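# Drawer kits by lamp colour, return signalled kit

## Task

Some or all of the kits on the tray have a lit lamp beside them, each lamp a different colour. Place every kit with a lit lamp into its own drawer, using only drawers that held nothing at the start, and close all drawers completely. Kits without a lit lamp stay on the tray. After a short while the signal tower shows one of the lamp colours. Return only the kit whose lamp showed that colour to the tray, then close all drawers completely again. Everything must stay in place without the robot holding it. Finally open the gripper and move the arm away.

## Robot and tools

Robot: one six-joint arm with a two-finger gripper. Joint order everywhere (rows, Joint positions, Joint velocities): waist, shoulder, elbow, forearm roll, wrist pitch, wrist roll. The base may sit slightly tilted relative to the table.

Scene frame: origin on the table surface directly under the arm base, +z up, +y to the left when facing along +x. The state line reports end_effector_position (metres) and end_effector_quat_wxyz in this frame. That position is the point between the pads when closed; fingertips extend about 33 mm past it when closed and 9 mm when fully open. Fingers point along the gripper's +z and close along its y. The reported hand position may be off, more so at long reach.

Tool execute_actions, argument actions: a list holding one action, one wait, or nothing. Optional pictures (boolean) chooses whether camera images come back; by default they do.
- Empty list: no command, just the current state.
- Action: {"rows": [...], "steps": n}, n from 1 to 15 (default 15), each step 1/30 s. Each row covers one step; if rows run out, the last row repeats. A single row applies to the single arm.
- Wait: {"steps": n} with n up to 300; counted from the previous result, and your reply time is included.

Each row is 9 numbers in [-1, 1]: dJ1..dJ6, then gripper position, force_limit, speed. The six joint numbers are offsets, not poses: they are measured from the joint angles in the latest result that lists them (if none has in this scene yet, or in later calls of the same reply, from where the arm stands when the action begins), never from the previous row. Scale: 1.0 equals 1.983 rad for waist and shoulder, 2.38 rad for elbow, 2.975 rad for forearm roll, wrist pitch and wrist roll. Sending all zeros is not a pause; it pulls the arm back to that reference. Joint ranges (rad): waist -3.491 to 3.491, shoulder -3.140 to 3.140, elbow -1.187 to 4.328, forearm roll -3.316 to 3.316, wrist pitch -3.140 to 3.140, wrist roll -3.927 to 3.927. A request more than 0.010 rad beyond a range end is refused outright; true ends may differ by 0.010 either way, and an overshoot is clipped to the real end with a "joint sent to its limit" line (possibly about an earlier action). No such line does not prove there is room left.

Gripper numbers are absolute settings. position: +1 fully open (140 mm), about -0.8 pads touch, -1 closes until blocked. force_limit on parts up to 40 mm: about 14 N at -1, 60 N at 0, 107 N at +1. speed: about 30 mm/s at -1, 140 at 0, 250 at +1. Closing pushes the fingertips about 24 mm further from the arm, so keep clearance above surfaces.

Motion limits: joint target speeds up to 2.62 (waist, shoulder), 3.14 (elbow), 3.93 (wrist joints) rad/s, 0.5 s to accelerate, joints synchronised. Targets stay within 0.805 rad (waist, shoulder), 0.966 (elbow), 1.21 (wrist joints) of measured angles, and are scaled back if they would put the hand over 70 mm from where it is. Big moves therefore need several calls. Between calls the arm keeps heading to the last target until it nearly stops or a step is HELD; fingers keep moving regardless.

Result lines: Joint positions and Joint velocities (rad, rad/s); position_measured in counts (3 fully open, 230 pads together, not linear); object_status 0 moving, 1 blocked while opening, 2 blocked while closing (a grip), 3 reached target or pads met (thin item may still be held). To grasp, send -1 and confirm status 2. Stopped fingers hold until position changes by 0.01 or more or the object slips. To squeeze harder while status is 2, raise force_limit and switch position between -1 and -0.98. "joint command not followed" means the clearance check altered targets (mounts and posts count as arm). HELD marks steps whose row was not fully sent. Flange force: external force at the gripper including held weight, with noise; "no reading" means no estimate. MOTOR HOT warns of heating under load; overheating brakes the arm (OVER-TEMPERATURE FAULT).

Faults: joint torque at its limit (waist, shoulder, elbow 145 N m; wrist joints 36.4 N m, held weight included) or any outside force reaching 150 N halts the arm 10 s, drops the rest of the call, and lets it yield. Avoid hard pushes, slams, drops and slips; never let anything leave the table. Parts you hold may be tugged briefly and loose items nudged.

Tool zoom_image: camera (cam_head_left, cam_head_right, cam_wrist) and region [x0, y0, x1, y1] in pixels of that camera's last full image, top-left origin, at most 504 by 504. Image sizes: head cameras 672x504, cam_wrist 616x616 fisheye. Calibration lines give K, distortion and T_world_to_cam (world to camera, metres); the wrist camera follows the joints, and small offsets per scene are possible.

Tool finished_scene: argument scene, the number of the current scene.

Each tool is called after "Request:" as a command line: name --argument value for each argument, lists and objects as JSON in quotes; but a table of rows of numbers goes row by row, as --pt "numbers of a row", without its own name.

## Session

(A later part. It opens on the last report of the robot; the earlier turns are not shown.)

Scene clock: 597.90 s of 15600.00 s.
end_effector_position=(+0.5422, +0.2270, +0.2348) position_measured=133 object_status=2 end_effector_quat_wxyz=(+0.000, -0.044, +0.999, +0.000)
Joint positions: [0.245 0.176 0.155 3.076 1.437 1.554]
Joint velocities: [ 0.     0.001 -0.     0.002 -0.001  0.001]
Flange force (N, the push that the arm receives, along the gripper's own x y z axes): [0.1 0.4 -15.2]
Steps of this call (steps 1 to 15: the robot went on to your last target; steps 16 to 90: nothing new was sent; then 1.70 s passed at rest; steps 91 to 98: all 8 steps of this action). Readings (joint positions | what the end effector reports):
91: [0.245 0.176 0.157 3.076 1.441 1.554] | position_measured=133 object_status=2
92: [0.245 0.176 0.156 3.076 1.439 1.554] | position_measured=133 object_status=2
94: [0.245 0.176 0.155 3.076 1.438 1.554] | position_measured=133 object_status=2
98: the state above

Request:
execute_actions --actions '[{"rows": [[0,0,0.0004,0,0.0004,0,0.21,0.2,0]],"steps":7}]' --pictures false

Request:
execute_actions --actions '[{"rows": [[-0.0045,-0.006,0.0626,0,0.0544,0,0.21,0.2,0]],"steps":12}]' --pictures false

Request:
execute_actions --actions '[{"rows": [[0.0338,-0.35,-0.4282,0.0244,-0.2249,-0.0286,-0.22,0,0]],"steps":15}]' --pictures false

Request:
execute_actions --actions '[{"steps":18}]'

Scene clock: 605.47 s of 15600.00 s.
end_effector_position=(+0.5421, +0.2270, +0.2349) position_measured=103 object_status=0 end_effector_quat_wxyz=(-0.000, -0.044, +0.999, +0.000)
Joint positions: [0.245 0.176 0.155 3.076 1.439 1.554]
Joint velocities: [ 0.    -0.     0.005 -0.002  0.002 -0.   ]
Flange force (N, the push that the arm receives, along the gripper's own x y z axes): [-4.8 2.5 -4.2]
Steps of this call (steps 1 to 15: the robot went on to your last target; steps 16 to 90: nothing new was sent; then 4.33 s passed at rest; steps 91 to 97: all 7 steps of this action). Readings (joint positions | what the end effector reports):
91: [0.245 0.176 0.155 3.076 1.437 1.554] | position_measured=133 object_status=0
92: [0.245 0.176 0.155 3.076 1.437 1.554] | position_measured=133 object_status=0
94: [0.245 0.176 0.155 3.076 1.438 1.554] | position_measured=114 object_status=0
97: the state above

Scene clock: 605.87 s of 15600.00 s.
end_effector_position=(+0.5405, +0.2269, +0.3052) position_measured=103 object_status=3 end_effector_quat_wxyz=(-0.001, -0.045, +0.999, -0.000)
Joint positions: [0.236 0.164 0.304 3.076 1.6   1.554]
Joint velocities: [-0.     0.     0.002 -0.001  0.005  0.   ]
Flange force (N, the push that the arm receives, along the gripper's own x y z axes): [-2.3 1.8 0.5]
Steps of this call (steps 1 to 12: all 12 steps of this action). Readings (joint positions | what the end effector reports):
1: [0.245 0.176 0.156 3.076 1.439 1.554] | position_measured=103 object_status=0
2: [0.245 0.176 0.159 3.076 1.443 1.554] | position_measured=103 object_status=0
4: [0.243 0.174 0.188 3.076 1.474 1.554] | position_measured=103 object_status=0
8: [0.237 0.165 0.286 3.076 1.580 1.554] | position_measured=103 object_status=3
12: the state above

Scene clock: 606.37 s of 15600.00 s.
end_effector_position=(+0.4550, +0.2164, +0.2534) position_measured=157 object_status=3 end_effector_quat_wxyz=(+0.090, -0.039, +0.995, -0.008)
Joint positions: [ 0.27  -0.188 -0.204  3.113  1.263  1.511]
Joint velocities: [ 0.089 -0.9   -1.344  0.093 -0.867 -0.109]
Flange force (N, the push that the arm receives, along the gripper's own x y z axes): [-4.6 4.9 -6.5]
Steps of this call (steps 1 to 15: all 15 steps of this action). Readings (joint positions | what the end effector reports):
1: [0.236 0.164 0.304 3.076 1.600 1.554] | position_measured=103 object_status=0
2: [0.236 0.161 0.301 3.076 1.598 1.554] | position_measured=107 object_status=0
4: [0.238 0.141 0.275 3.078 1.580 1.551] | position_measured=122 object_status=0
8: [0.248 0.041 0.137 3.089 1.485 1.539] | position_measured=152 object_status=0
15: the state above

Scene clock: 606.97 s of 15600.00 s.
end_effector_position=(+0.3568, +0.1973, +0.1596) position_measured=157 object_status=3 end_effector_quat_wxyz=(+0.171, -0.041, +0.984, -0.008)
Joint positions: [ 0.303 -0.53  -0.715  3.148  0.931  1.469]
Joint velocities: [-0.001 -0.002 -0.002  0.001 -0.001 -0.   ]
Flange force (N, the push that the arm receives, along the gripper's own x y z axes): [-0.3 5.0 -3.3]
Steps of this call (steps 1 to 18: the robot went on to your last target). Readings (joint positions | what the end effector reports):
1: [0.273 -0.218 -0.249 3.116 1.234 1.507] | position_measured=157 object_status=3
2: [0.276 -0.248 -0.294 3.119 1.205 1.503] | position_measured=157 object_status=3
4: [0.281 -0.307 -0.381 3.125 1.148 1.496] | position_measured=157 object_status=3
8: [0.292 -0.420 -0.550 3.137 1.038 1.482] | position_measured=157 object_status=3
18: the state above
camera_calibration (this result's frames):
cam_wrist: T_world_to_cam=[[-0.156768, 0.982789, -0.097721, -0.110732], [0.774506, 0.18373, 0.605296, -0.401404], [0.612833, 0.0192057, -0.789979, 0.0972398], [0, 0, 0, 1]] pos_world=[0.233939, 0.180709, 0.308965]

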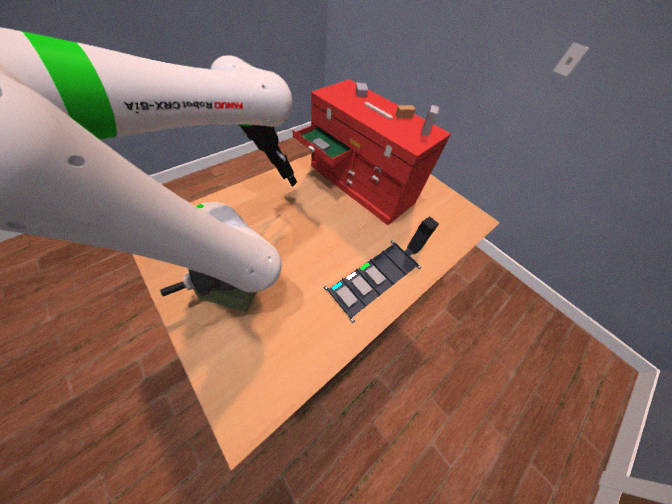

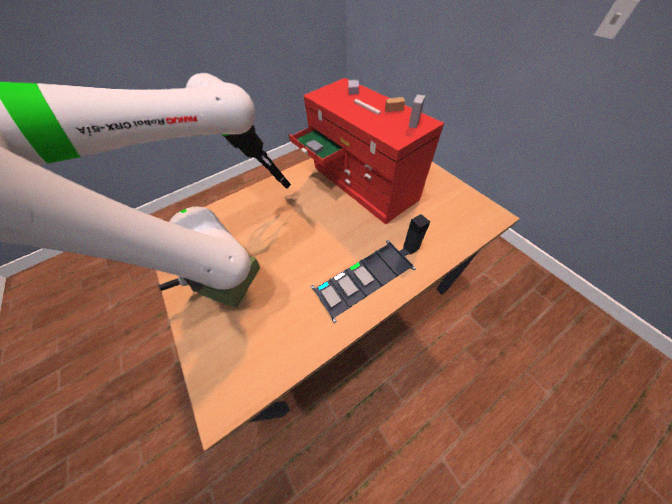

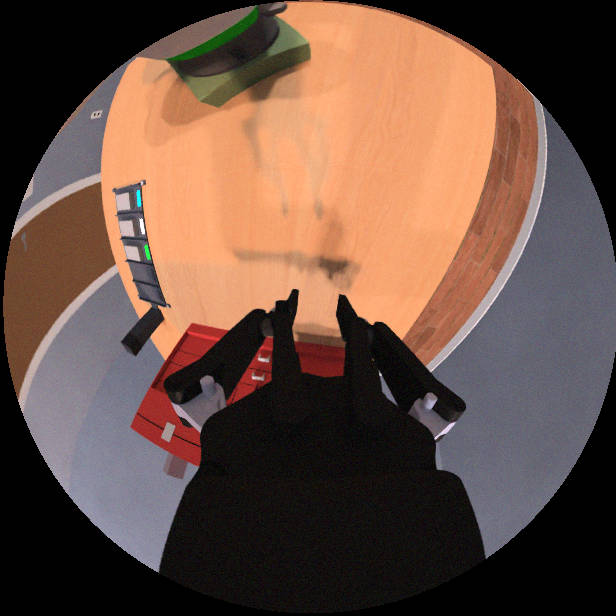

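Request:
execute_actions --actions '[]'

Scene clock: 634.47 s of 15600.00 s.
end_effector_position=(+0.3567, +0.1973, +0.1595) position_measured=157 object_status=3 end_effector_quat_wxyz=(+0.171, -0.041, +0.984, -0.009)
Joint positions: [ 0.303 -0.53  -0.715  3.148  0.931  1.469]
Joint velocities: [ 0.001 -0.    -0.001 -0.     0.    -0.001]
Flange force (N, the push that the arm receives, along the gripper's own x y z axes): [1.0 2.3 -4.5]
Steps of this call (steps 1 to 15: the robot went on to your last target; steps 16 to 90: nothing new was sent; then 24.50 s passed at rest). Readings (joint positions | what the end effector reports):
1: [0.303 -0.530 -0.715 3.148 0.931 1.469] | position_measured=157 object_status=3
2: [0.303 -0.530 -0.715 3.148 0.931 1.469] | position_measured=157 object_status=3
4: [0.303 -0.530 -0.715 3.148 0.931 1.469] | position_measured=157 object_status=3
8: [0.303 -0.530 -0.715 3.148 0.931 1.469] | position_measured=157 object_status=3
90: the state above
The arm was judged still, so your last target was given up. Only a new action makes it travel on or press farther. Fingers that are still opening or closing keep moving.
camera_calibration (this result's frames):
cam_wrist: T_world_to_cam=[[-0.156796, 0.98278, -0.0977625, -0.11071], [0.774521, 0.183778, 0.605263, -0.401307], [0.612807, 0.0191838, -0.79, 0.0972503], [0, 0, 0, 1]] pos_world=[0.233866, 0.180689, 0.308901]

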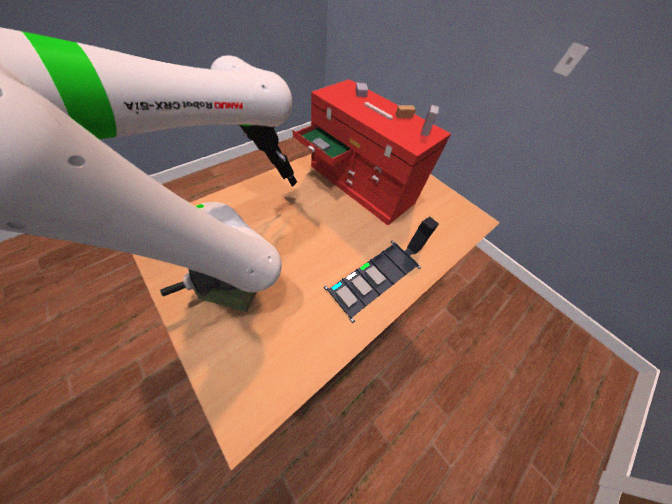

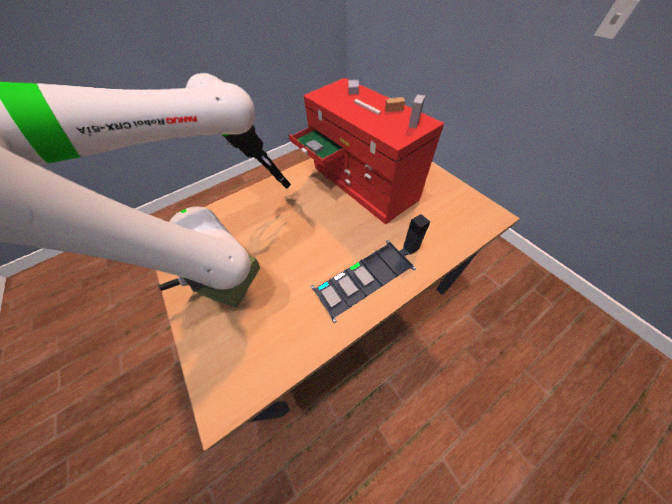

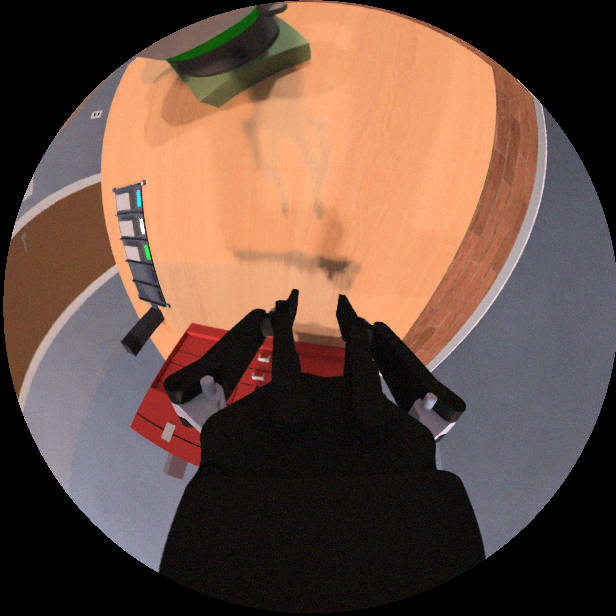

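Request:
execute_actions --actions '[{"rows":[[0,0,0.0004,0.0002,-0.1195,0,-0.22,0,0]],"steps":15}]' --pictures false

Request:
execute_actions --actions '[{"steps":15}]'

Request:
zoom_image --camera "cam_wrist" --region '[255, 240, 385, 370]'

Scene clock: 638.00 s of 15600.00 s.
end_effector_position=(+0.4639, +0.2201, +0.2218) position_measured=157 object_status=3 end_effector_quat_wxyz=(+0.341, -0.045, +0.939, +0.016)
Joint positions: [ 0.303 -0.53  -0.714  3.149  0.577  1.469]
Joint velocities: [-0.    -0.     0.001  0.002 -0.047  0.001]
Flange force (N, the push that the arm receives, along the gripper's own x y z axes): no reading
Steps of this call (steps 1 to 90: nothing new was sent; then 0.03 s passed at rest; steps 91 to 105: all 15 steps of this action). Readings (joint positions | what the end effector reports):
91: [0.303 -0.530 -0.715 3.148 0.931 1.469] | position_measured=157 object_status=3
92: [0.303 -0.530 -0.715 3.148 0.926 1.469] | position_measured=157 object_status=3
94: [0.303 -0.530 -0.715 3.149 0.890 1.469] | position_measured=157 object_status=3
98: [0.303 -0.530 -0.715 3.149 0.741 1.469] | position_measured=157 object_status=3
105: the state above

Scene clock: 638.50 s of 15600.00 s.
end_effector_position=(+0.4644, +0.2202, +0.2222) position_measured=157 object_status=3 end_effector_quat_wxyz=(+0.341, -0.045, +0.939, +0.016)
Joint positions: [ 0.303 -0.53  -0.714  3.149  0.576  1.469]
Joint velocities: [ 0.001 -0.    -0.    -0.    -0.     0.   ]
Flange force (N, the push that the arm receives, along the gripper's own x y z axes): no reading
Steps of this call (steps 1 to 15: the robot went on to your last target). Readings (joint positions | what the end effector reports):
1: [0.303 -0.530 -0.714 3.149 0.576 1.469] | position_measured=157 object_status=3
2: [0.303 -0.530 -0.714 3.149 0.576 1.469] | position_measured=157 object_status=3
4: [0.303 -0.530 -0.714 3.149 0.576 1.469] | position_measured=157 object_status=3
8: [0.303 -0.530 -0.714 3.149 0.576 1.469] | position_measured=157 object_status=3
15: the state above
The arm was judged still, so your last target was given up. Only a new action makes it travel on or press farther. Fingers that are still opening or closing keep moving.
camera_calibration (this result's frames):
cam_wrist: T_world_to_cam=[[-0.14668, 0.985008, -0.090792, -0.116985], [0.513908, 0.154309, 0.843853, -0.452315], [0.845212, 0.077118, -0.528838, -0.0983563], [0, 0, 0, 1]] pos_world=[0.298421, 0.192613, 0.319051]

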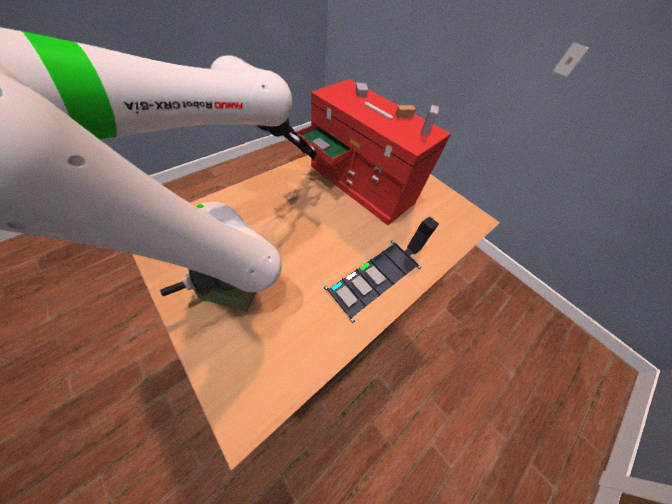

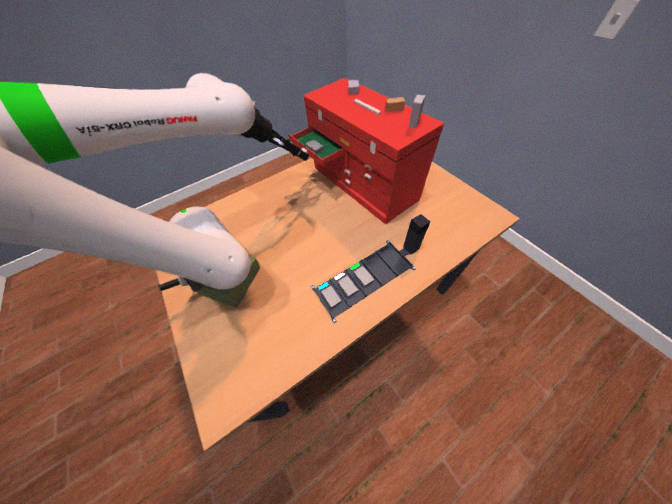

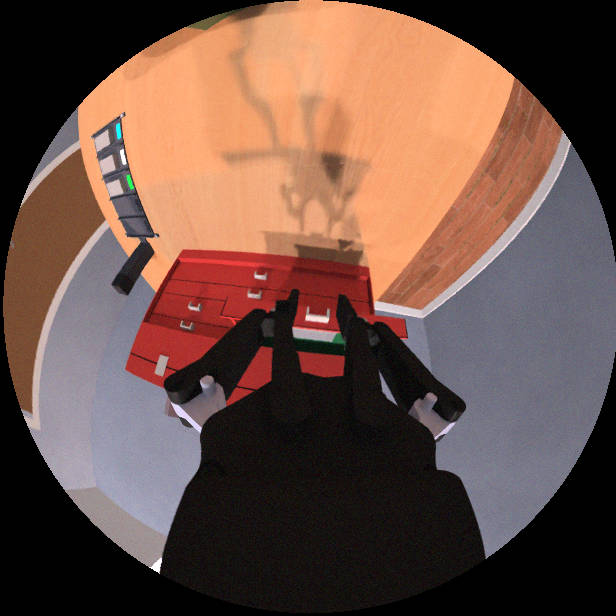

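Region (255, 240, 385, 370) of cam_wrist's 616x616 image, scaled by 3.877, with more detail than that image has.

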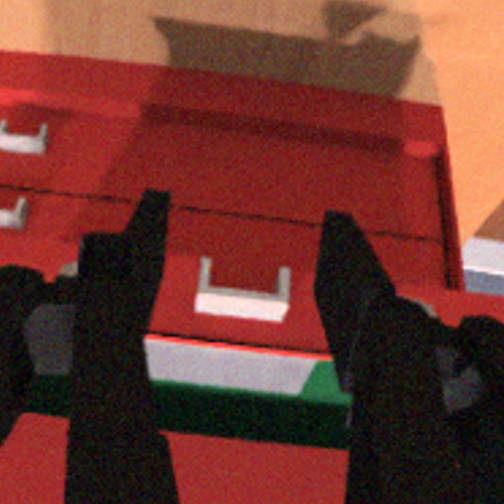

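Request:
execute_actions --actions '[{"rows":[[0,0,0,0,0,0,-1,0,0]],"steps":11}]' --pictures false

Request:
execute_actions --actions '[{"rows":[[-0.0062,0.0576,0.029,-0.0056,-0.0152,0.0077,-1,0,0]],"steps":14}]' --pictures false

Request:
execute_actions --actions '[{"rows":[[-0.0046,0.0546,0.0321,-0.0046,-0.0107,0.0062,-1,0,0]],"steps":14}]' --pictures false

Request:
execute_actions --actions '[{"rows":[[-0.003,0.0516,0.0353,-0.0036,-0.0061,0.0046,-1,0,0]],"steps":15}]' --pictures false

Scene clock: 645.43 s of 15600.00 s.
end_effector_position=(+0.4644, +0.2204, +0.2223) position_measured=194 object_status=0 end_effector_quat_wxyz=(+0.342, -0.045, +0.939, +0.017)
Joint positions: [ 0.303 -0.53  -0.714  3.149  0.575  1.469]
Joint velocities: [-0.001 -0.     0.001  0.005 -0.     0.   ]
Flange force (N, the push that the arm receives, along the gripper's own x y z axes): no reading
Steps of this call (steps 1 to 90: nothing new was sent; then 3.57 s passed at rest; steps 91 to 101: all 11 steps of this action). Readings (joint positions | what the end effector reports):
91: [0.303 -0.530 -0.714 3.149 0.576 1.469] | position_measured=157 object_status=0
92: [0.303 -0.530 -0.714 3.149 0.576 1.469] | position_measured=161 object_status=0
94: [0.303 -0.530 -0.714 3.149 0.576 1.469] | position_measured=176 object_status=0
98: [0.303 -0.530 -0.714 3.148 0.575 1.469] | position_measured=194 object_status=0
101: the state above

Scene clock: 645.90 s of 15600.00 s.
end_effector_position=(+0.5043, +0.2241, +0.2223) position_measured=194 object_status=2 end_effector_quat_wxyz=(+0.342, -0.045, +0.939, +0.016)
Joint positions: [ 0.291 -0.416 -0.645  3.132  0.53   1.492]
Joint velocities: [-0.001  0.002  0.     0.001 -0.    -0.001]
Flange force (N, the push that the arm receives, along the gripper's own x y z axes): no reading
Steps of this call (steps 1 to 14: all 14 steps of this action). Readings (joint positions | what the end effector reports):
1: [0.303 -0.530 -0.714 3.149 0.575 1.469] | position_measured=194 object_status=0
2: [0.303 -0.528 -0.713 3.149 0.574 1.469] | position_measured=194 object_status=0
4: [0.301 -0.505 -0.699 3.146 0.565 1.474] | position_measured=194 object_status=2
8: [0.292 -0.429 -0.653 3.134 0.535 1.489] | position_measured=194 object_status=2
14: the state above

Scene clock: 646.37 s of 15600.00 s.
end_effector_position=(+0.5444, +0.2277, +0.2221) position_measured=194 object_status=2 end_effector_quat_wxyz=(+0.342, -0.045, +0.939, +0.016)
Joint positions: [ 0.282 -0.308 -0.569  3.119  0.498  1.51 ]
Joint velocities: [ 0.001  0.002  0.     0.001  0.    -0.   ]
Flange force (N, the push that the arm receives, along the gripper's own x y z axes): no reading
Steps of this call (steps 1 to 14: all 14 steps of this action). Readings (joint positions | what the end effector reports):
1: [0.291 -0.416 -0.645 3.132 0.530 1.492] | position_measured=194 object_status=2
2: [0.291 -0.412 -0.643 3.132 0.529 1.492] | position_measured=194 object_status=2
4: [0.289 -0.388 -0.626 3.129 0.522 1.496] | position_measured=194 object_status=2
8: [0.283 -0.317 -0.575 3.120 0.501 1.509] | position_measured=194 object_status=2
14: the state above

Scene clock: 646.87 s of 15600.00 s.
end_effector_position=(+0.5842, +0.2317, +0.2221) position_measured=194 object_status=2 end_effector_quat_wxyz=(+0.342, -0.045, +0.939, +0.016)
Joint positions: [ 0.276 -0.205 -0.485  3.108  0.48   1.524]
Joint velocities: [-0.001  0.001  0.001 -0.002  0.    -0.   ]
Flange force (N, the push that the arm receives, along the gripper's own x y z axes): [-5.9 -12.3 -18.0]
Steps of this call (steps 1 to 15: all 15 steps of this action). Readings (joint positions | what the end effector reports):
1: [0.282 -0.307 -0.569 3.118 0.498 1.510] | position_measured=194 object_status=2
2: [0.282 -0.304 -0.566 3.118 0.498 1.511] | position_measured=194 object_status=2
4: [0.280 -0.280 -0.546 3.116 0.494 1.514] | position_measured=194 object_status=2
8: [0.276 -0.213 -0.491 3.109 0.481 1.523] | position_measured=194 object_status=2
15: the state above

Request:
execute_actions --actions '[{"rows":[[0,0.0018,0.0013,0,0,0,-1,0,0]],"steps":9}]' --pictures false

Request:
execute_actions --actions '[{"rows":[[0,-0.0018,-0.0013,0,0,0,-0.22,0,0]],"steps":9}]' --pictures false

Request:
execute_actions --actions '[{"rows":[[0.0053,-0.0058,-0.0348,0.0078,-0.0241,-0.0109,-0.22,0,0]],"steps":14}]'

Request:
zoom_image --camera "cam_wrist" --region '[200, 200, 440, 400]'

Scene clock: 675.33 s of 15600.00 s.
end_effector_position=(+0.5854, +0.2319, +0.2219) position_measured=194 object_status=2 end_effector_quat_wxyz=(+0.342, -0.045, +0.939, +0.016)
Joint positions: [ 0.276 -0.202 -0.482  3.108  0.48   1.524]
Joint velocities: [ 0.001  0.    -0.     0.001  0.    -0.   ]
Flange force (N, the push that the arm receives, along the gripper's own x y z axes): [-2.3 -18.7 -33.6]
Steps of this call (steps 1 to 15: the robot went on to your last target; steps 16 to 90: nothing new was sent; then 25.17 s passed at rest; steps 91 to 99: all 9 steps of this action). Readings (joint positions | what the end effector reports):
91: [0.276 -0.205 -0.485 3.108 0.480 1.524] | position_measured=194 object_status=2
92: [0.276 -0.204 -0.484 3.108 0.480 1.524] | position_measured=194 object_status=2
94: [0.276 -0.202 -0.482 3.108 0.480 1.524] | position_measured=194 object_status=2
98: [0.276 -0.202 -0.482 3.108 0.480 1.524] | position_measured=194 object_status=2
99: the state above

Scene clock: 675.63 s of 15600.00 s.
end_effector_position=(+0.5842, +0.2318, +0.2221) position_measured=157 object_status=0 end_effector_quat_wxyz=(+0.342, -0.045, +0.939, +0.016)
Joint positions: [ 0.276 -0.205 -0.485  3.108  0.48   1.524]
Joint velocities: [-0.002 -0.001 -0.002 -0.001 -0.     0.   ]
Flange force (N, the push that the arm receives, along the gripper's own x y z axes): [-4.0 8.0 -0.7]
Steps of this call (steps 1 to 9: all 9 steps of this action). Readings (joint positions | what the end effector reports):
1: [0.276 -0.202 -0.482 3.108 0.480 1.524] | position_measured=194 object_status=0
2: [0.276 -0.203 -0.482 3.108 0.480 1.524] | position_measured=194 object_status=0
4: [0.276 -0.205 -0.484 3.108 0.480 1.524] | position_measured=175 object_status=0
8: [0.276 -0.205 -0.485 3.108 0.480 1.524] | position_measured=157 object_status=0
9: the state above

Scene clock: 676.10 s of 15600.00 s.
end_effector_position=(+0.5645, +0.2291, +0.1911) position_measured=157 object_status=3 end_effector_quat_wxyz=(+0.342, -0.042, +0.939, +0.016)
Joint positions: [ 0.287 -0.217 -0.567  3.131  0.408  1.492]
Joint velocities: [ 0.001  0.     0.    -0.    -0.    -0.   ]
Flange force (N, the push that the arm receives, along the gripper's own x y z axes): no reading
Steps of this call (steps 1 to 14: all 14 steps of this action). Readings (joint positions | what the end effector reports):
1: [0.276 -0.206 -0.485 3.108 0.480 1.524] | position_measured=157 object_status=0
2: [0.276 -0.206 -0.489 3.109 0.477 1.522] | position_measured=157 object_status=0
4: [0.280 -0.210 -0.517 3.118 0.452 1.510] | position_measured=157 object_status=0
8: [0.286 -0.217 -0.566 3.131 0.410 1.492] | position_measured=157 object_status=3
14: the state above
camera_calibration (this result's frames):
cam_wrist: T_world_to_cam=[[-0.140613, 0.985917, -0.0905339, -0.117513], [0.513813, 0.150832, 0.844539, -0.478199], [0.8463, 0.0722352, -0.527786, -0.1998], [0, 0, 0, 1]] pos_world=[0.398272, 0.202418, 0.287767]

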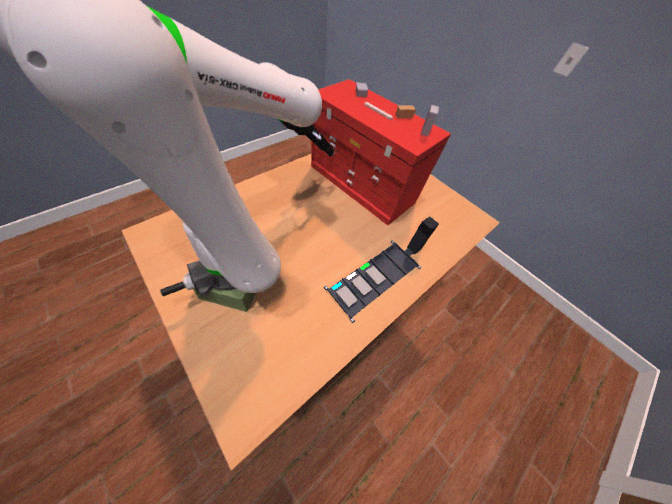

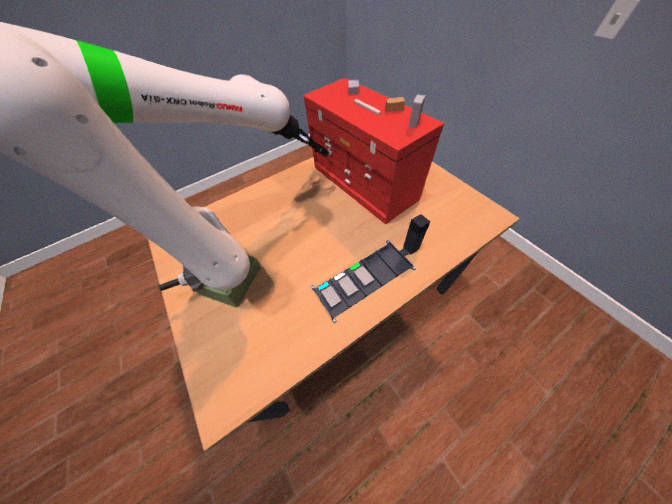

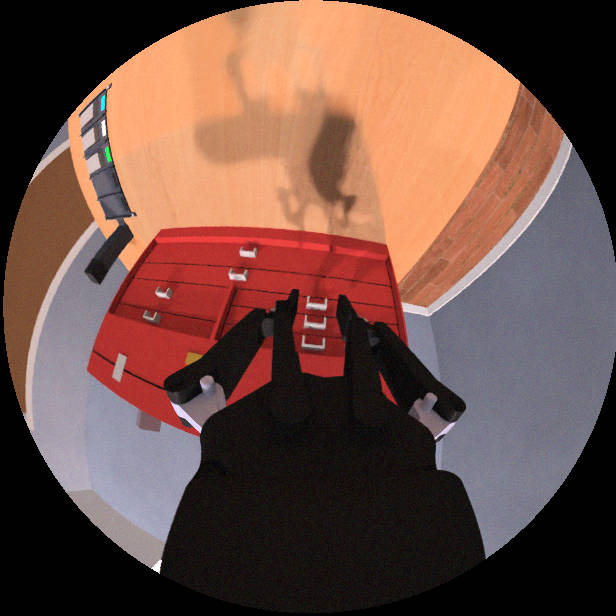

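Region (200, 200, 440, 400) of cam_wrist's 616x616 image, scaled by 2.100, with more detail than that image has.

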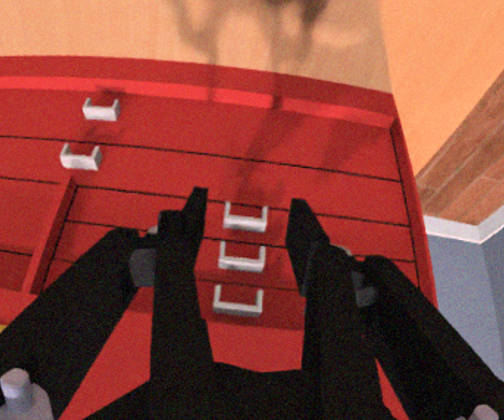

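Request:
execute_actions --actions '[{"rows":[[-0.0013,0.0247,0.0175,-0.0025,-0.0020,0.0031,-0.22,0,0]],"steps":13}]'

Request:
zoom_image --camera "cam_wrist" --region '[255, 240, 385, 370]'

Scene clock: 682.17 s of 15600.00 s.
end_effector_position=(+0.5834, +0.2315, +0.1904) position_measured=157 object_status=3 end_effector_quat_wxyz=(+0.341, -0.043, +0.939, +0.016)
Joint positions: [ 0.284 -0.168 -0.526  3.124  0.402  1.501]
Joint velocities: [0.    0.001 0.001 0.001 0.    0.   ]
Flange force (N, the push that the arm receives, along the gripper's own x y z axes): no reading
Steps of this call (steps 1 to 15: the robot went on to your last target; steps 16 to 90: nothing new was sent; then 2.63 s passed at rest; steps 91 to 103: all 13 steps of this action). Readings (joint positions | what the end effector reports):
91: [0.287 -0.217 -0.567 3.131 0.408 1.492] | position_measured=157 object_status=3
92: [0.287 -0.214 -0.565 3.131 0.408 1.492] | position_measured=157 object_status=3
94: [0.286 -0.191 -0.546 3.127 0.405 1.496] | position_measured=157 object_status=3
98: [0.284 -0.169 -0.526 3.124 0.403 1.501] | position_measured=157 object_status=3
103: the state above
camera_calibration (this result's frames):
cam_wrist: T_world_to_cam=[[-0.14174, 0.985789, -0.0901648, -0.116666], [0.514917, 0.151214, 0.843798, -0.488205], [0.845441, 0.0731725, -0.529032, -0.215775], [0, 0, 0, 1]] pos_world=[0.417274, 0.204621, 0.287275]

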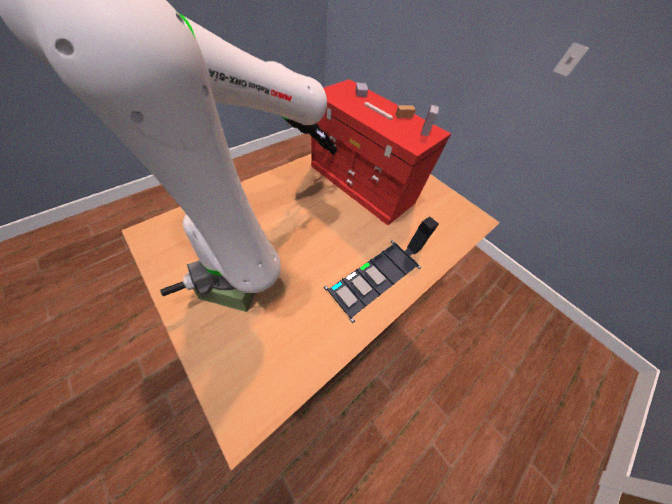

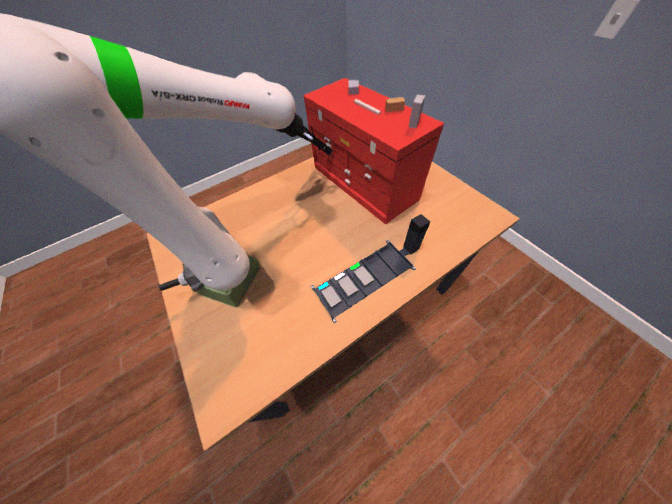

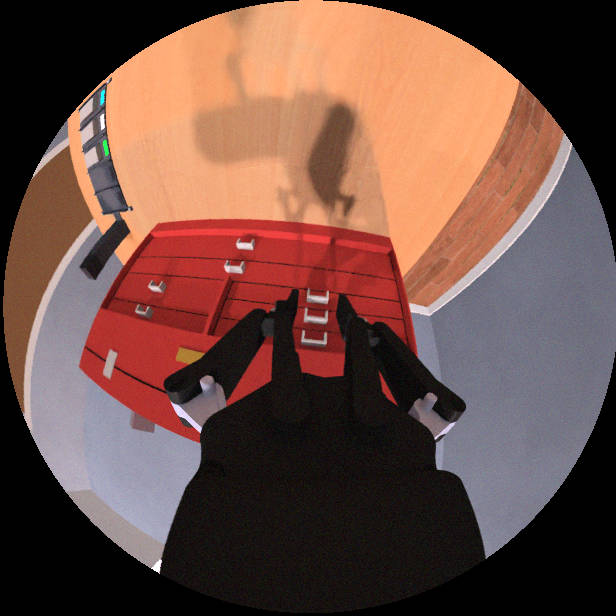

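Region (255, 240, 385, 370) of cam_wrist's 616x616 image, scaled by 3.877, with more detail than that image has.

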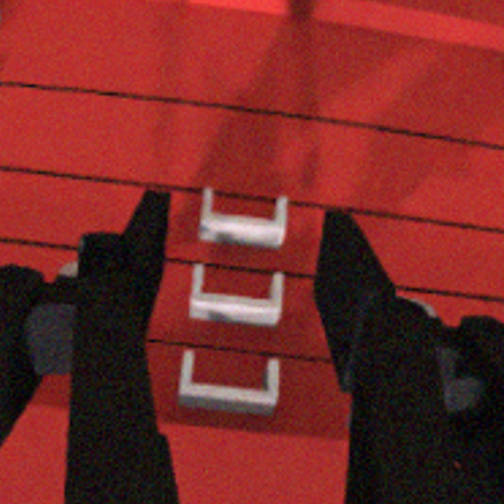

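Request:
execute_actions --actions '[{"rows":[[0,0.0005,0.0004,0,0,0,-1,0,0]],"steps":11}]' --pictures false

Request:
execute_actions --actions '[{"rows":[[0.0040,-0.0506,-0.0357,0.0052,0.0052,-0.0066,-1,0,0]],"steps":13}]' --pictures false

Request:
execute_actions --actions '[{"rows":[[0.0057,-0.0539,-0.0327,0.0062,0.0099,-0.0082,-1,0,0]],"steps":13}]' --pictures false

Request:
execute_actions --actions '[{"rows":[[0.0075,-0.0572,-0.0297,0.0072,0.0145,-0.0098,-1,0,0]],"steps":14}]'

Request:
zoom_image --camera "cam_head_right" --region '[270, 90, 400, 200]'

Scene clock: 688.83 s of 15600.00 s.
end_effector_position=(+0.5838, +0.2315, +0.1904) position_measured=194 object_status=0 end_effector_quat_wxyz=(+0.341, -0.043, +0.939, +0.016)
Joint positions: [ 0.284 -0.167 -0.525  3.124  0.402  1.501]
Joint velocities: [-0.001  0.    -0.001  0.001 -0.     0.   ]
Flange force (N, the push that the arm receives, along the gripper's own x y z axes): no reading
Steps of this call (steps 1 to 15: the robot went on to your last target; steps 16 to 90: nothing new was sent; then 3.30 s passed at rest; steps 91 to 101: all 11 steps of this action). Readings (joint positions | what the end effector reports):
91: [0.284 -0.168 -0.526 3.124 0.402 1.501] | position_measured=157 object_status=0
92: [0.284 -0.168 -0.525 3.124 0.402 1.501] | position_measured=161 object_status=0
94: [0.284 -0.167 -0.525 3.124 0.402 1.501] | position_measured=176 object_status=0
98: [0.284 -0.167 -0.525 3.124 0.402 1.501] | position_measured=194 object_status=0
101: the state above

Scene clock: 689.27 s of 15600.00 s.
end_effector_position=(+0.5441, +0.2277, +0.1903) position_measured=194 object_status=2 end_effector_quat_wxyz=(+0.341, -0.043, +0.939, +0.016)
Joint positions: [ 0.292 -0.267 -0.61   3.139  0.418  1.481]
Joint velocities: [-0.    -0.002 -0.001  0.001  0.001  0.   ]
Flange force (N, the push that the arm receives, along the gripper's own x y z axes): no reading
Steps of this call (steps 1 to 13: all 13 steps of this action). Readings (joint positions | what the end effector reports):
1: [0.284 -0.167 -0.525 3.124 0.402 1.501] | position_measured=194 object_status=0
2: [0.284 -0.169 -0.527 3.124 0.403 1.500] | position_measured=194 object_status=0
4: [0.286 -0.192 -0.546 3.127 0.406 1.496] | position_measured=194 object_status=2
8: [0.291 -0.260 -0.603 3.138 0.417 1.483] | position_measured=194 object_status=2
13: the state above

Scene clock: 689.70 s of 15600.00 s.
end_effector_position=(+0.5041, +0.2243, +0.1904) position_measured=194 object_status=2 end_effector_quat_wxyz=(+0.341, -0.043, +0.939, +0.016)
Joint positions: [ 0.303 -0.374 -0.687  3.157  0.447  1.457]
Joint velocities: [ 0.001 -0.002 -0.001 -0.     0.001 -0.   ]
Flange force (N, the push that the arm receives, along the gripper's own x y z axes): no reading
Steps of this call (steps 1 to 13: all 13 steps of this action). Readings (joint positions | what the end effector reports):
1: [0.292 -0.268 -0.610 3.139 0.418 1.481] | position_measured=194 object_status=2
2: [0.292 -0.271 -0.612 3.140 0.419 1.480] | position_measured=194 object_status=2
4: [0.295 -0.295 -0.630 3.144 0.426 1.475] | position_measured=194 object_status=2
8: [0.302 -0.365 -0.681 3.156 0.445 1.459] | position_measured=194 object_status=2
13: the state above

Scene clock: 690.17 s of 15600.00 s.
end_effector_position=(+0.4643, +0.2207, +0.1904) position_measured=194 object_status=2 end_effector_quat_wxyz=(+0.341, -0.043, +0.939, +0.016)
Joint positions: [ 0.318 -0.487 -0.758  3.179  0.49   1.428]
Joint velocities: [ 0.001 -0.002 -0.002  0.002  0.001  0.   ]
Flange force (N, the push that the arm receives, along the gripper's own x y z axes): no reading
Steps of this call (steps 1 to 14: all 14 steps of this action). Readings (joint positions | what the end effector reports):
1: [0.303 -0.374 -0.687 3.157 0.447 1.457] | position_measured=194 object_status=2
2: [0.304 -0.378 -0.690 3.158 0.449 1.456] | position_measured=194 object_status=2
4: [0.307 -0.401 -0.704 3.163 0.458 1.450] | position_measured=194 object_status=2
8: [0.317 -0.476 -0.751 3.177 0.486 1.431] | position_measured=194 object_status=2
14: the state above
camera_calibration (this result's frames):
cam_wrist: T_world_to_cam=[[-0.141702, 0.985817, -0.0899219, -0.122967], [0.515012, 0.150994, 0.843779, -0.425308], [0.845389, 0.0732546, -0.529104, -0.114322], [0, 0, 0, 1]] pos_world=[0.298261, 0.193816, 0.287321]

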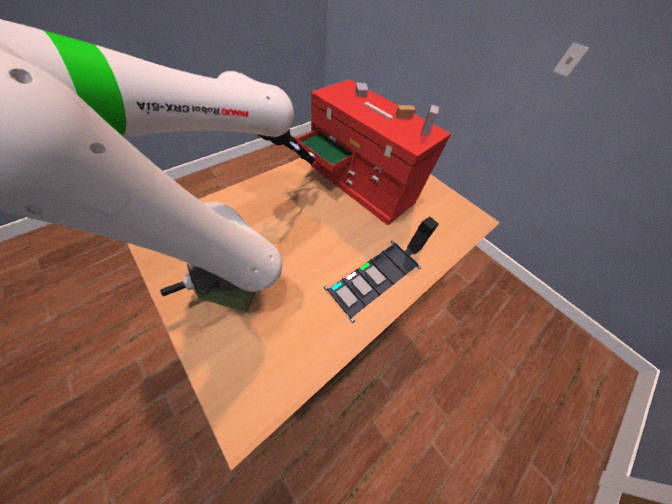

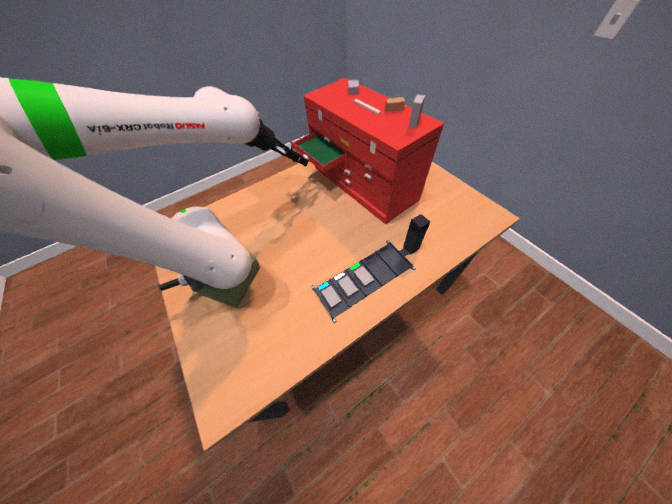

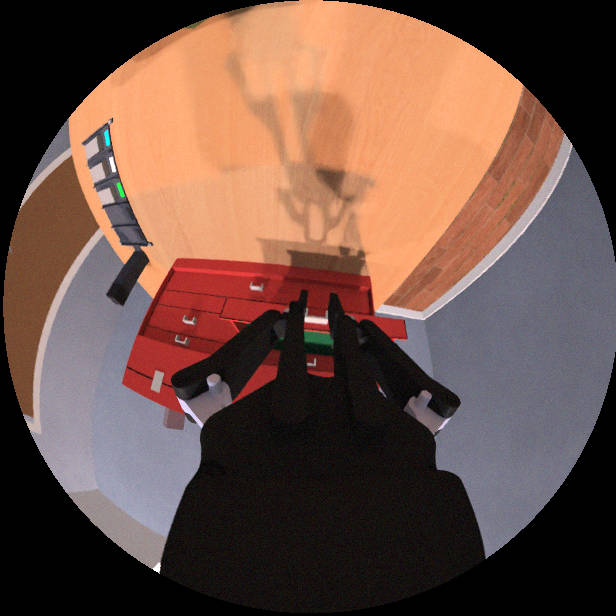

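Region (270, 90, 400, 200) of cam_head_right's 672x504 image, scaled by 3.877, with more detail than that image has; it fills the top 426 rows of this view, and the rest is white.

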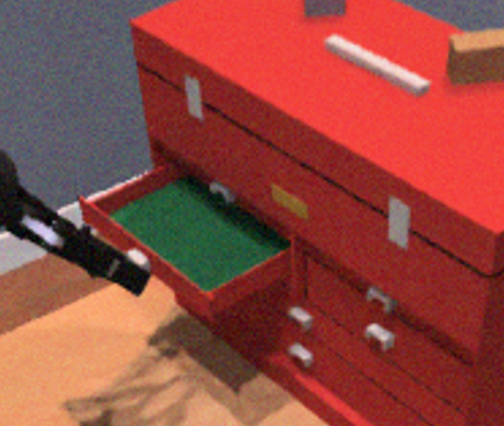

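Request:
execute_actions --actions '[{"rows":[[0,0,0,0,0,0,0.21,0.2,0.5],[0,0,0,0,0,0,0.21,0.2,0.5],[0,0,0,0,0,0,0.21,0.2,0.5],[0,0,0,0,0,0,0.21,0.2,0.5],[0,0,0,0,0.1,0,0.21,0.2,0.5],[0,0,0,0,0.1,0,0.21,0.2,0.5],[0,0,0,0,0.1,0,0.21,0.2,0.5],[0,0,0,0,0.1,0,0.21,0.2,0.5],[0,0,0,0,0.1,0,0.21,0.2,0.5],[0,0,0,0,0.1,0,0.21,0.2,0.5],[0,0,0,0,0.1,0,0.21,0.2,0.5],[0,0,0,0,0.1,0,0.21,0.2,0.5],[0,0,0,0,0.1,0,0.21,0.2,0.5],[-0.5914,0.353,0.1866,-0.0631,0.19,0.4031,0.21,0.2,0.5]],"steps":15}]' --pictures false

Request:
execute_actions --actions '[{"steps":45}]' --pictures false

Scene clock: 713.77 s of 15600.00 s.
end_effector_position=(+0.3849, +0.1986, +0.1389) position_measured=103 object_status=0 end_effector_quat_wxyz=(+0.211, -0.038, +0.977, -0.009)
Joint positions: [ 0.315 -0.485 -0.757  3.178  0.764  1.431]
Joint velocities: [-0.164  0.134  0.075 -0.034  0.507  0.234]
Flange force (N, the push that the arm receives, along the gripper's own x y z axes): no reading
Steps of this call (steps 1 to 15: the robot went on to your last target; steps 16 to 90: nothing new was sent; then 20.10 s passed at rest; steps 91 to 105: all 15 steps of this action). Readings (joint positions | what the end effector reports):
91: [0.318 -0.487 -0.758 3.179 0.490 1.428] | position_measured=194 object_status=0
92: [0.318 -0.487 -0.758 3.179 0.490 1.428] | position_measured=194 object_status=0
94: [0.318 -0.487 -0.758 3.179 0.490 1.428] | position_measured=169 object_status=0
98: [0.318 -0.487 -0.758 3.179 0.531 1.428] | position_measured=125 object_status=0
105: the state above

Scene clock: 715.27 s of 15600.00 s.
end_effector_position=(+0.4051, -0.2906, +0.0862) position_measured=103 object_status=3 end_effector_quat_wxyz=(+0.001, +0.004, +1.000, -0.000)
Joint positions: [-0.853  0.212 -0.314  2.991  1.055  2.625]
Joint velocities: [-0.088  0.047  0.03  -0.012  0.019  0.08 ]
Flange force (N, the push that the arm receives, along the gripper's own x y z axes): [6.9 -16.1 1.5]
Steps of this call (steps 1 to 45: the robot went on to your last target). Readings (joint positions | what the end effector reports):
1: [0.306 -0.478 -0.753 3.176 0.778 1.444] | position_measured=103 object_status=3
2: [0.292 -0.466 -0.745 3.173 0.788 1.465] | position_measured=103 object_status=3
4: [0.246 -0.426 -0.720 3.162 0.806 1.532] | position_measured=103 object_status=3
8: [0.122 -0.328 -0.657 3.136 0.842 1.700] | position_measured=103 object_status=3
45: the state above

Request:
execute_actions --actions '[{"rows":[[0.0027,0.0183,-0.01,-0.0014,-0.0197,-0.0007,0.21,0.2,0]],"steps":12}]'

Request:
zoom_image --camera "cam_wrist" --region '[250, 220, 390, 360]'

Scene clock: 719.67 s of 15600.00 s.
end_effector_position=(+0.4046, -0.2922, +0.0607) position_measured=103 object_status=3 end_effector_quat_wxyz=(+0.000, +0.007, +1.000, -0.000)
Joint positions: [-0.847  0.248 -0.338  2.987  0.996  2.623]
Joint velocities: [-0.     0.001 -0.001 -0.001 -0.001 -0.   ]
Flange force (N, the push that the arm receives, along the gripper's own x y z axes): [-1.3 1.1 -2.7]
Steps of this call (steps 1 to 15: the robot went on to your last target; steps 16 to 90: nothing new was sent; then 1.00 s passed at rest; steps 91 to 102: all 12 steps of this action). Readings (joint positions | what the end effector reports):
91: [-0.855 0.213 -0.314 2.991 1.055 2.627] | position_measured=103 object_status=3
92: [-0.854 0.216 -0.315 2.990 1.050 2.627] | position_measured=103 object_status=3
94: [-0.851 0.234 -0.328 2.989 1.020 2.625] | position_measured=103 object_status=3
98: [-0.848 0.247 -0.338 2.987 0.997 2.623] | position_measured=103 object_status=3
102: the state above
camera_calibration (this result's frames):
cam_wrist: T_world_to_cam=[[-0.0830371, 0.995881, -0.0364025, 0.338489], [0.946895, 0.0902337, 0.308622, -0.367715], [0.310636, -0.00884231, -0.950488, 0.123064], [0, 0, 0, 1]] pos_world=[0.338067, -0.302826, 0.242778]

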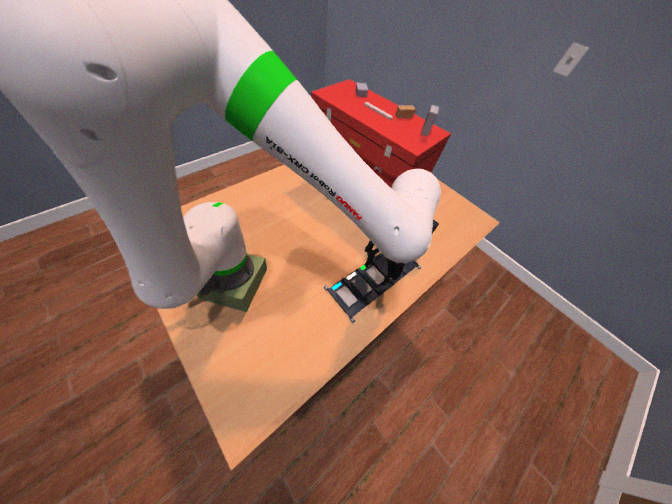

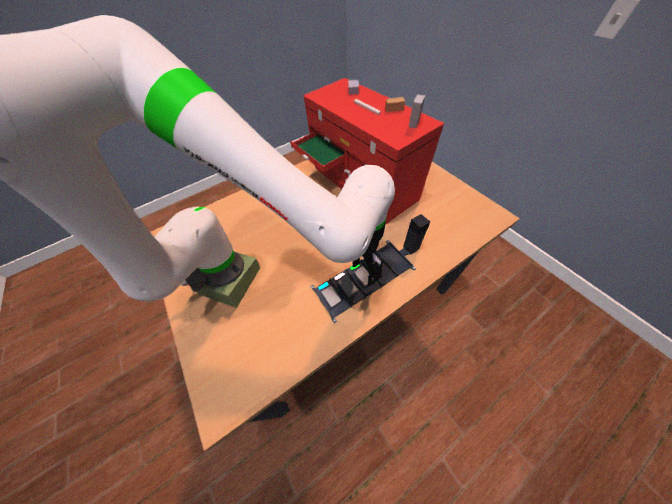

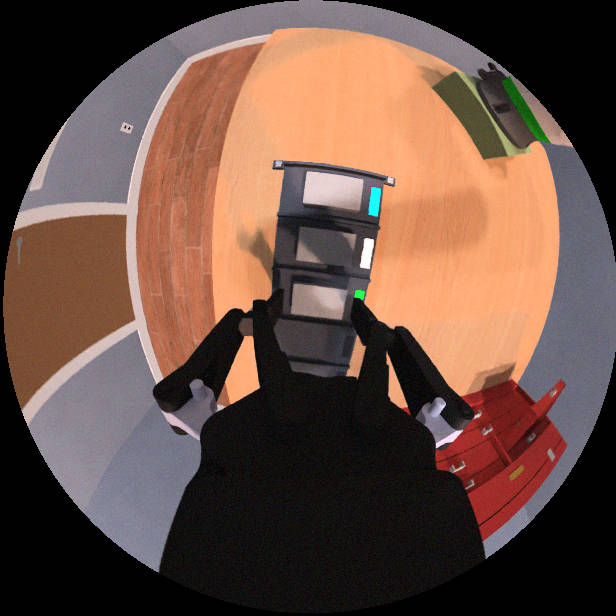

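Region (250, 220, 390, 360) of cam_wrist's 616x616 image, scaled by 3.600, with more detail than that image has.

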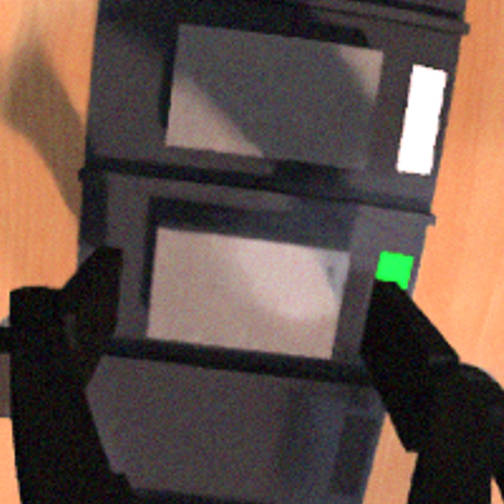

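Request:
execute_actions --actions '[{"rows":[[0.0053,0.0195,-0.009,-0.0016,-0.0201,-0.0027,0.21,0.2,0]],"steps":11}]' --pictures false

Request:
execute_actions --actions '[{"rows":[[0,0,0,0,0,0,-1,0.2,0]],"steps":12}]' --pictures false

Scene clock: 726.53 s of 15600.00 s.
end_effector_position=(+0.4055, -0.2918, +0.0349) position_measured=103 object_status=3 end_effector_quat_wxyz=(-0.001, +0.011, +1.000, -0.000)
Joint positions: [-0.837  0.286 -0.36   2.982  0.937  2.615]
Joint velocities: [-0.001  0.002 -0.001  0.001 -0.002 -0.   ]
Flange force (N, the push that the arm receives, along the gripper's own x y z axes): [-1.9 1.6 -4.2]
Steps of this call (steps 1 to 15: the robot went on to your last target; steps 16 to 90: nothing new was sent; then 3.50 s passed at rest; steps 91 to 101: all 11 steps of this action). Readings (joint positions | what the end effector reports):
91: [-0.847 0.248 -0.338 2.987 0.996 2.623] | position_measured=103 object_status=3
92: [-0.847 0.251 -0.340 2.987 0.991 2.622] | position_measured=103 object_status=3
94: [-0.841 0.271 -0.351 2.985 0.960 2.618] | position_measured=103 object_status=3
98: [-0.837 0.286 -0.359 2.982 0.937 2.615] | position_measured=103 object_status=3
101: the state above

Scene clock: 726.93 s of 15600.00 s.
end_effector_position=(+0.4056, -0.2918, +0.0349) position_measured=133 object_status=0 end_effector_quat_wxyz=(-0.001, +0.011, +1.000, -0.000)
Joint positions: [-0.837  0.286 -0.36   2.982  0.937  2.615]
Joint velocities: [-0.    -0.    -0.     0.002  0.001 -0.   ]
Flange force (N, the push that the arm receives, along the gripper's own x y z axes): [5.5 3.6 -40.6]
Steps of this call (steps 1 to 12: all 12 steps of this action). Readings (joint positions | what the end effector reports):
1: [-0.837 0.286 -0.360 2.982 0.937 2.615] | position_measured=103 object_status=0
2: [-0.837 0.286 -0.360 2.982 0.937 2.615] | position_measured=107 object_status=0
4: [-0.837 0.286 -0.360 2.982 0.937 2.615] | position_measured=122 object_status=0
8: [-0.837 0.286 -0.360 2.982 0.937 2.615] | position_measured=133 object_status=0
12: the state above


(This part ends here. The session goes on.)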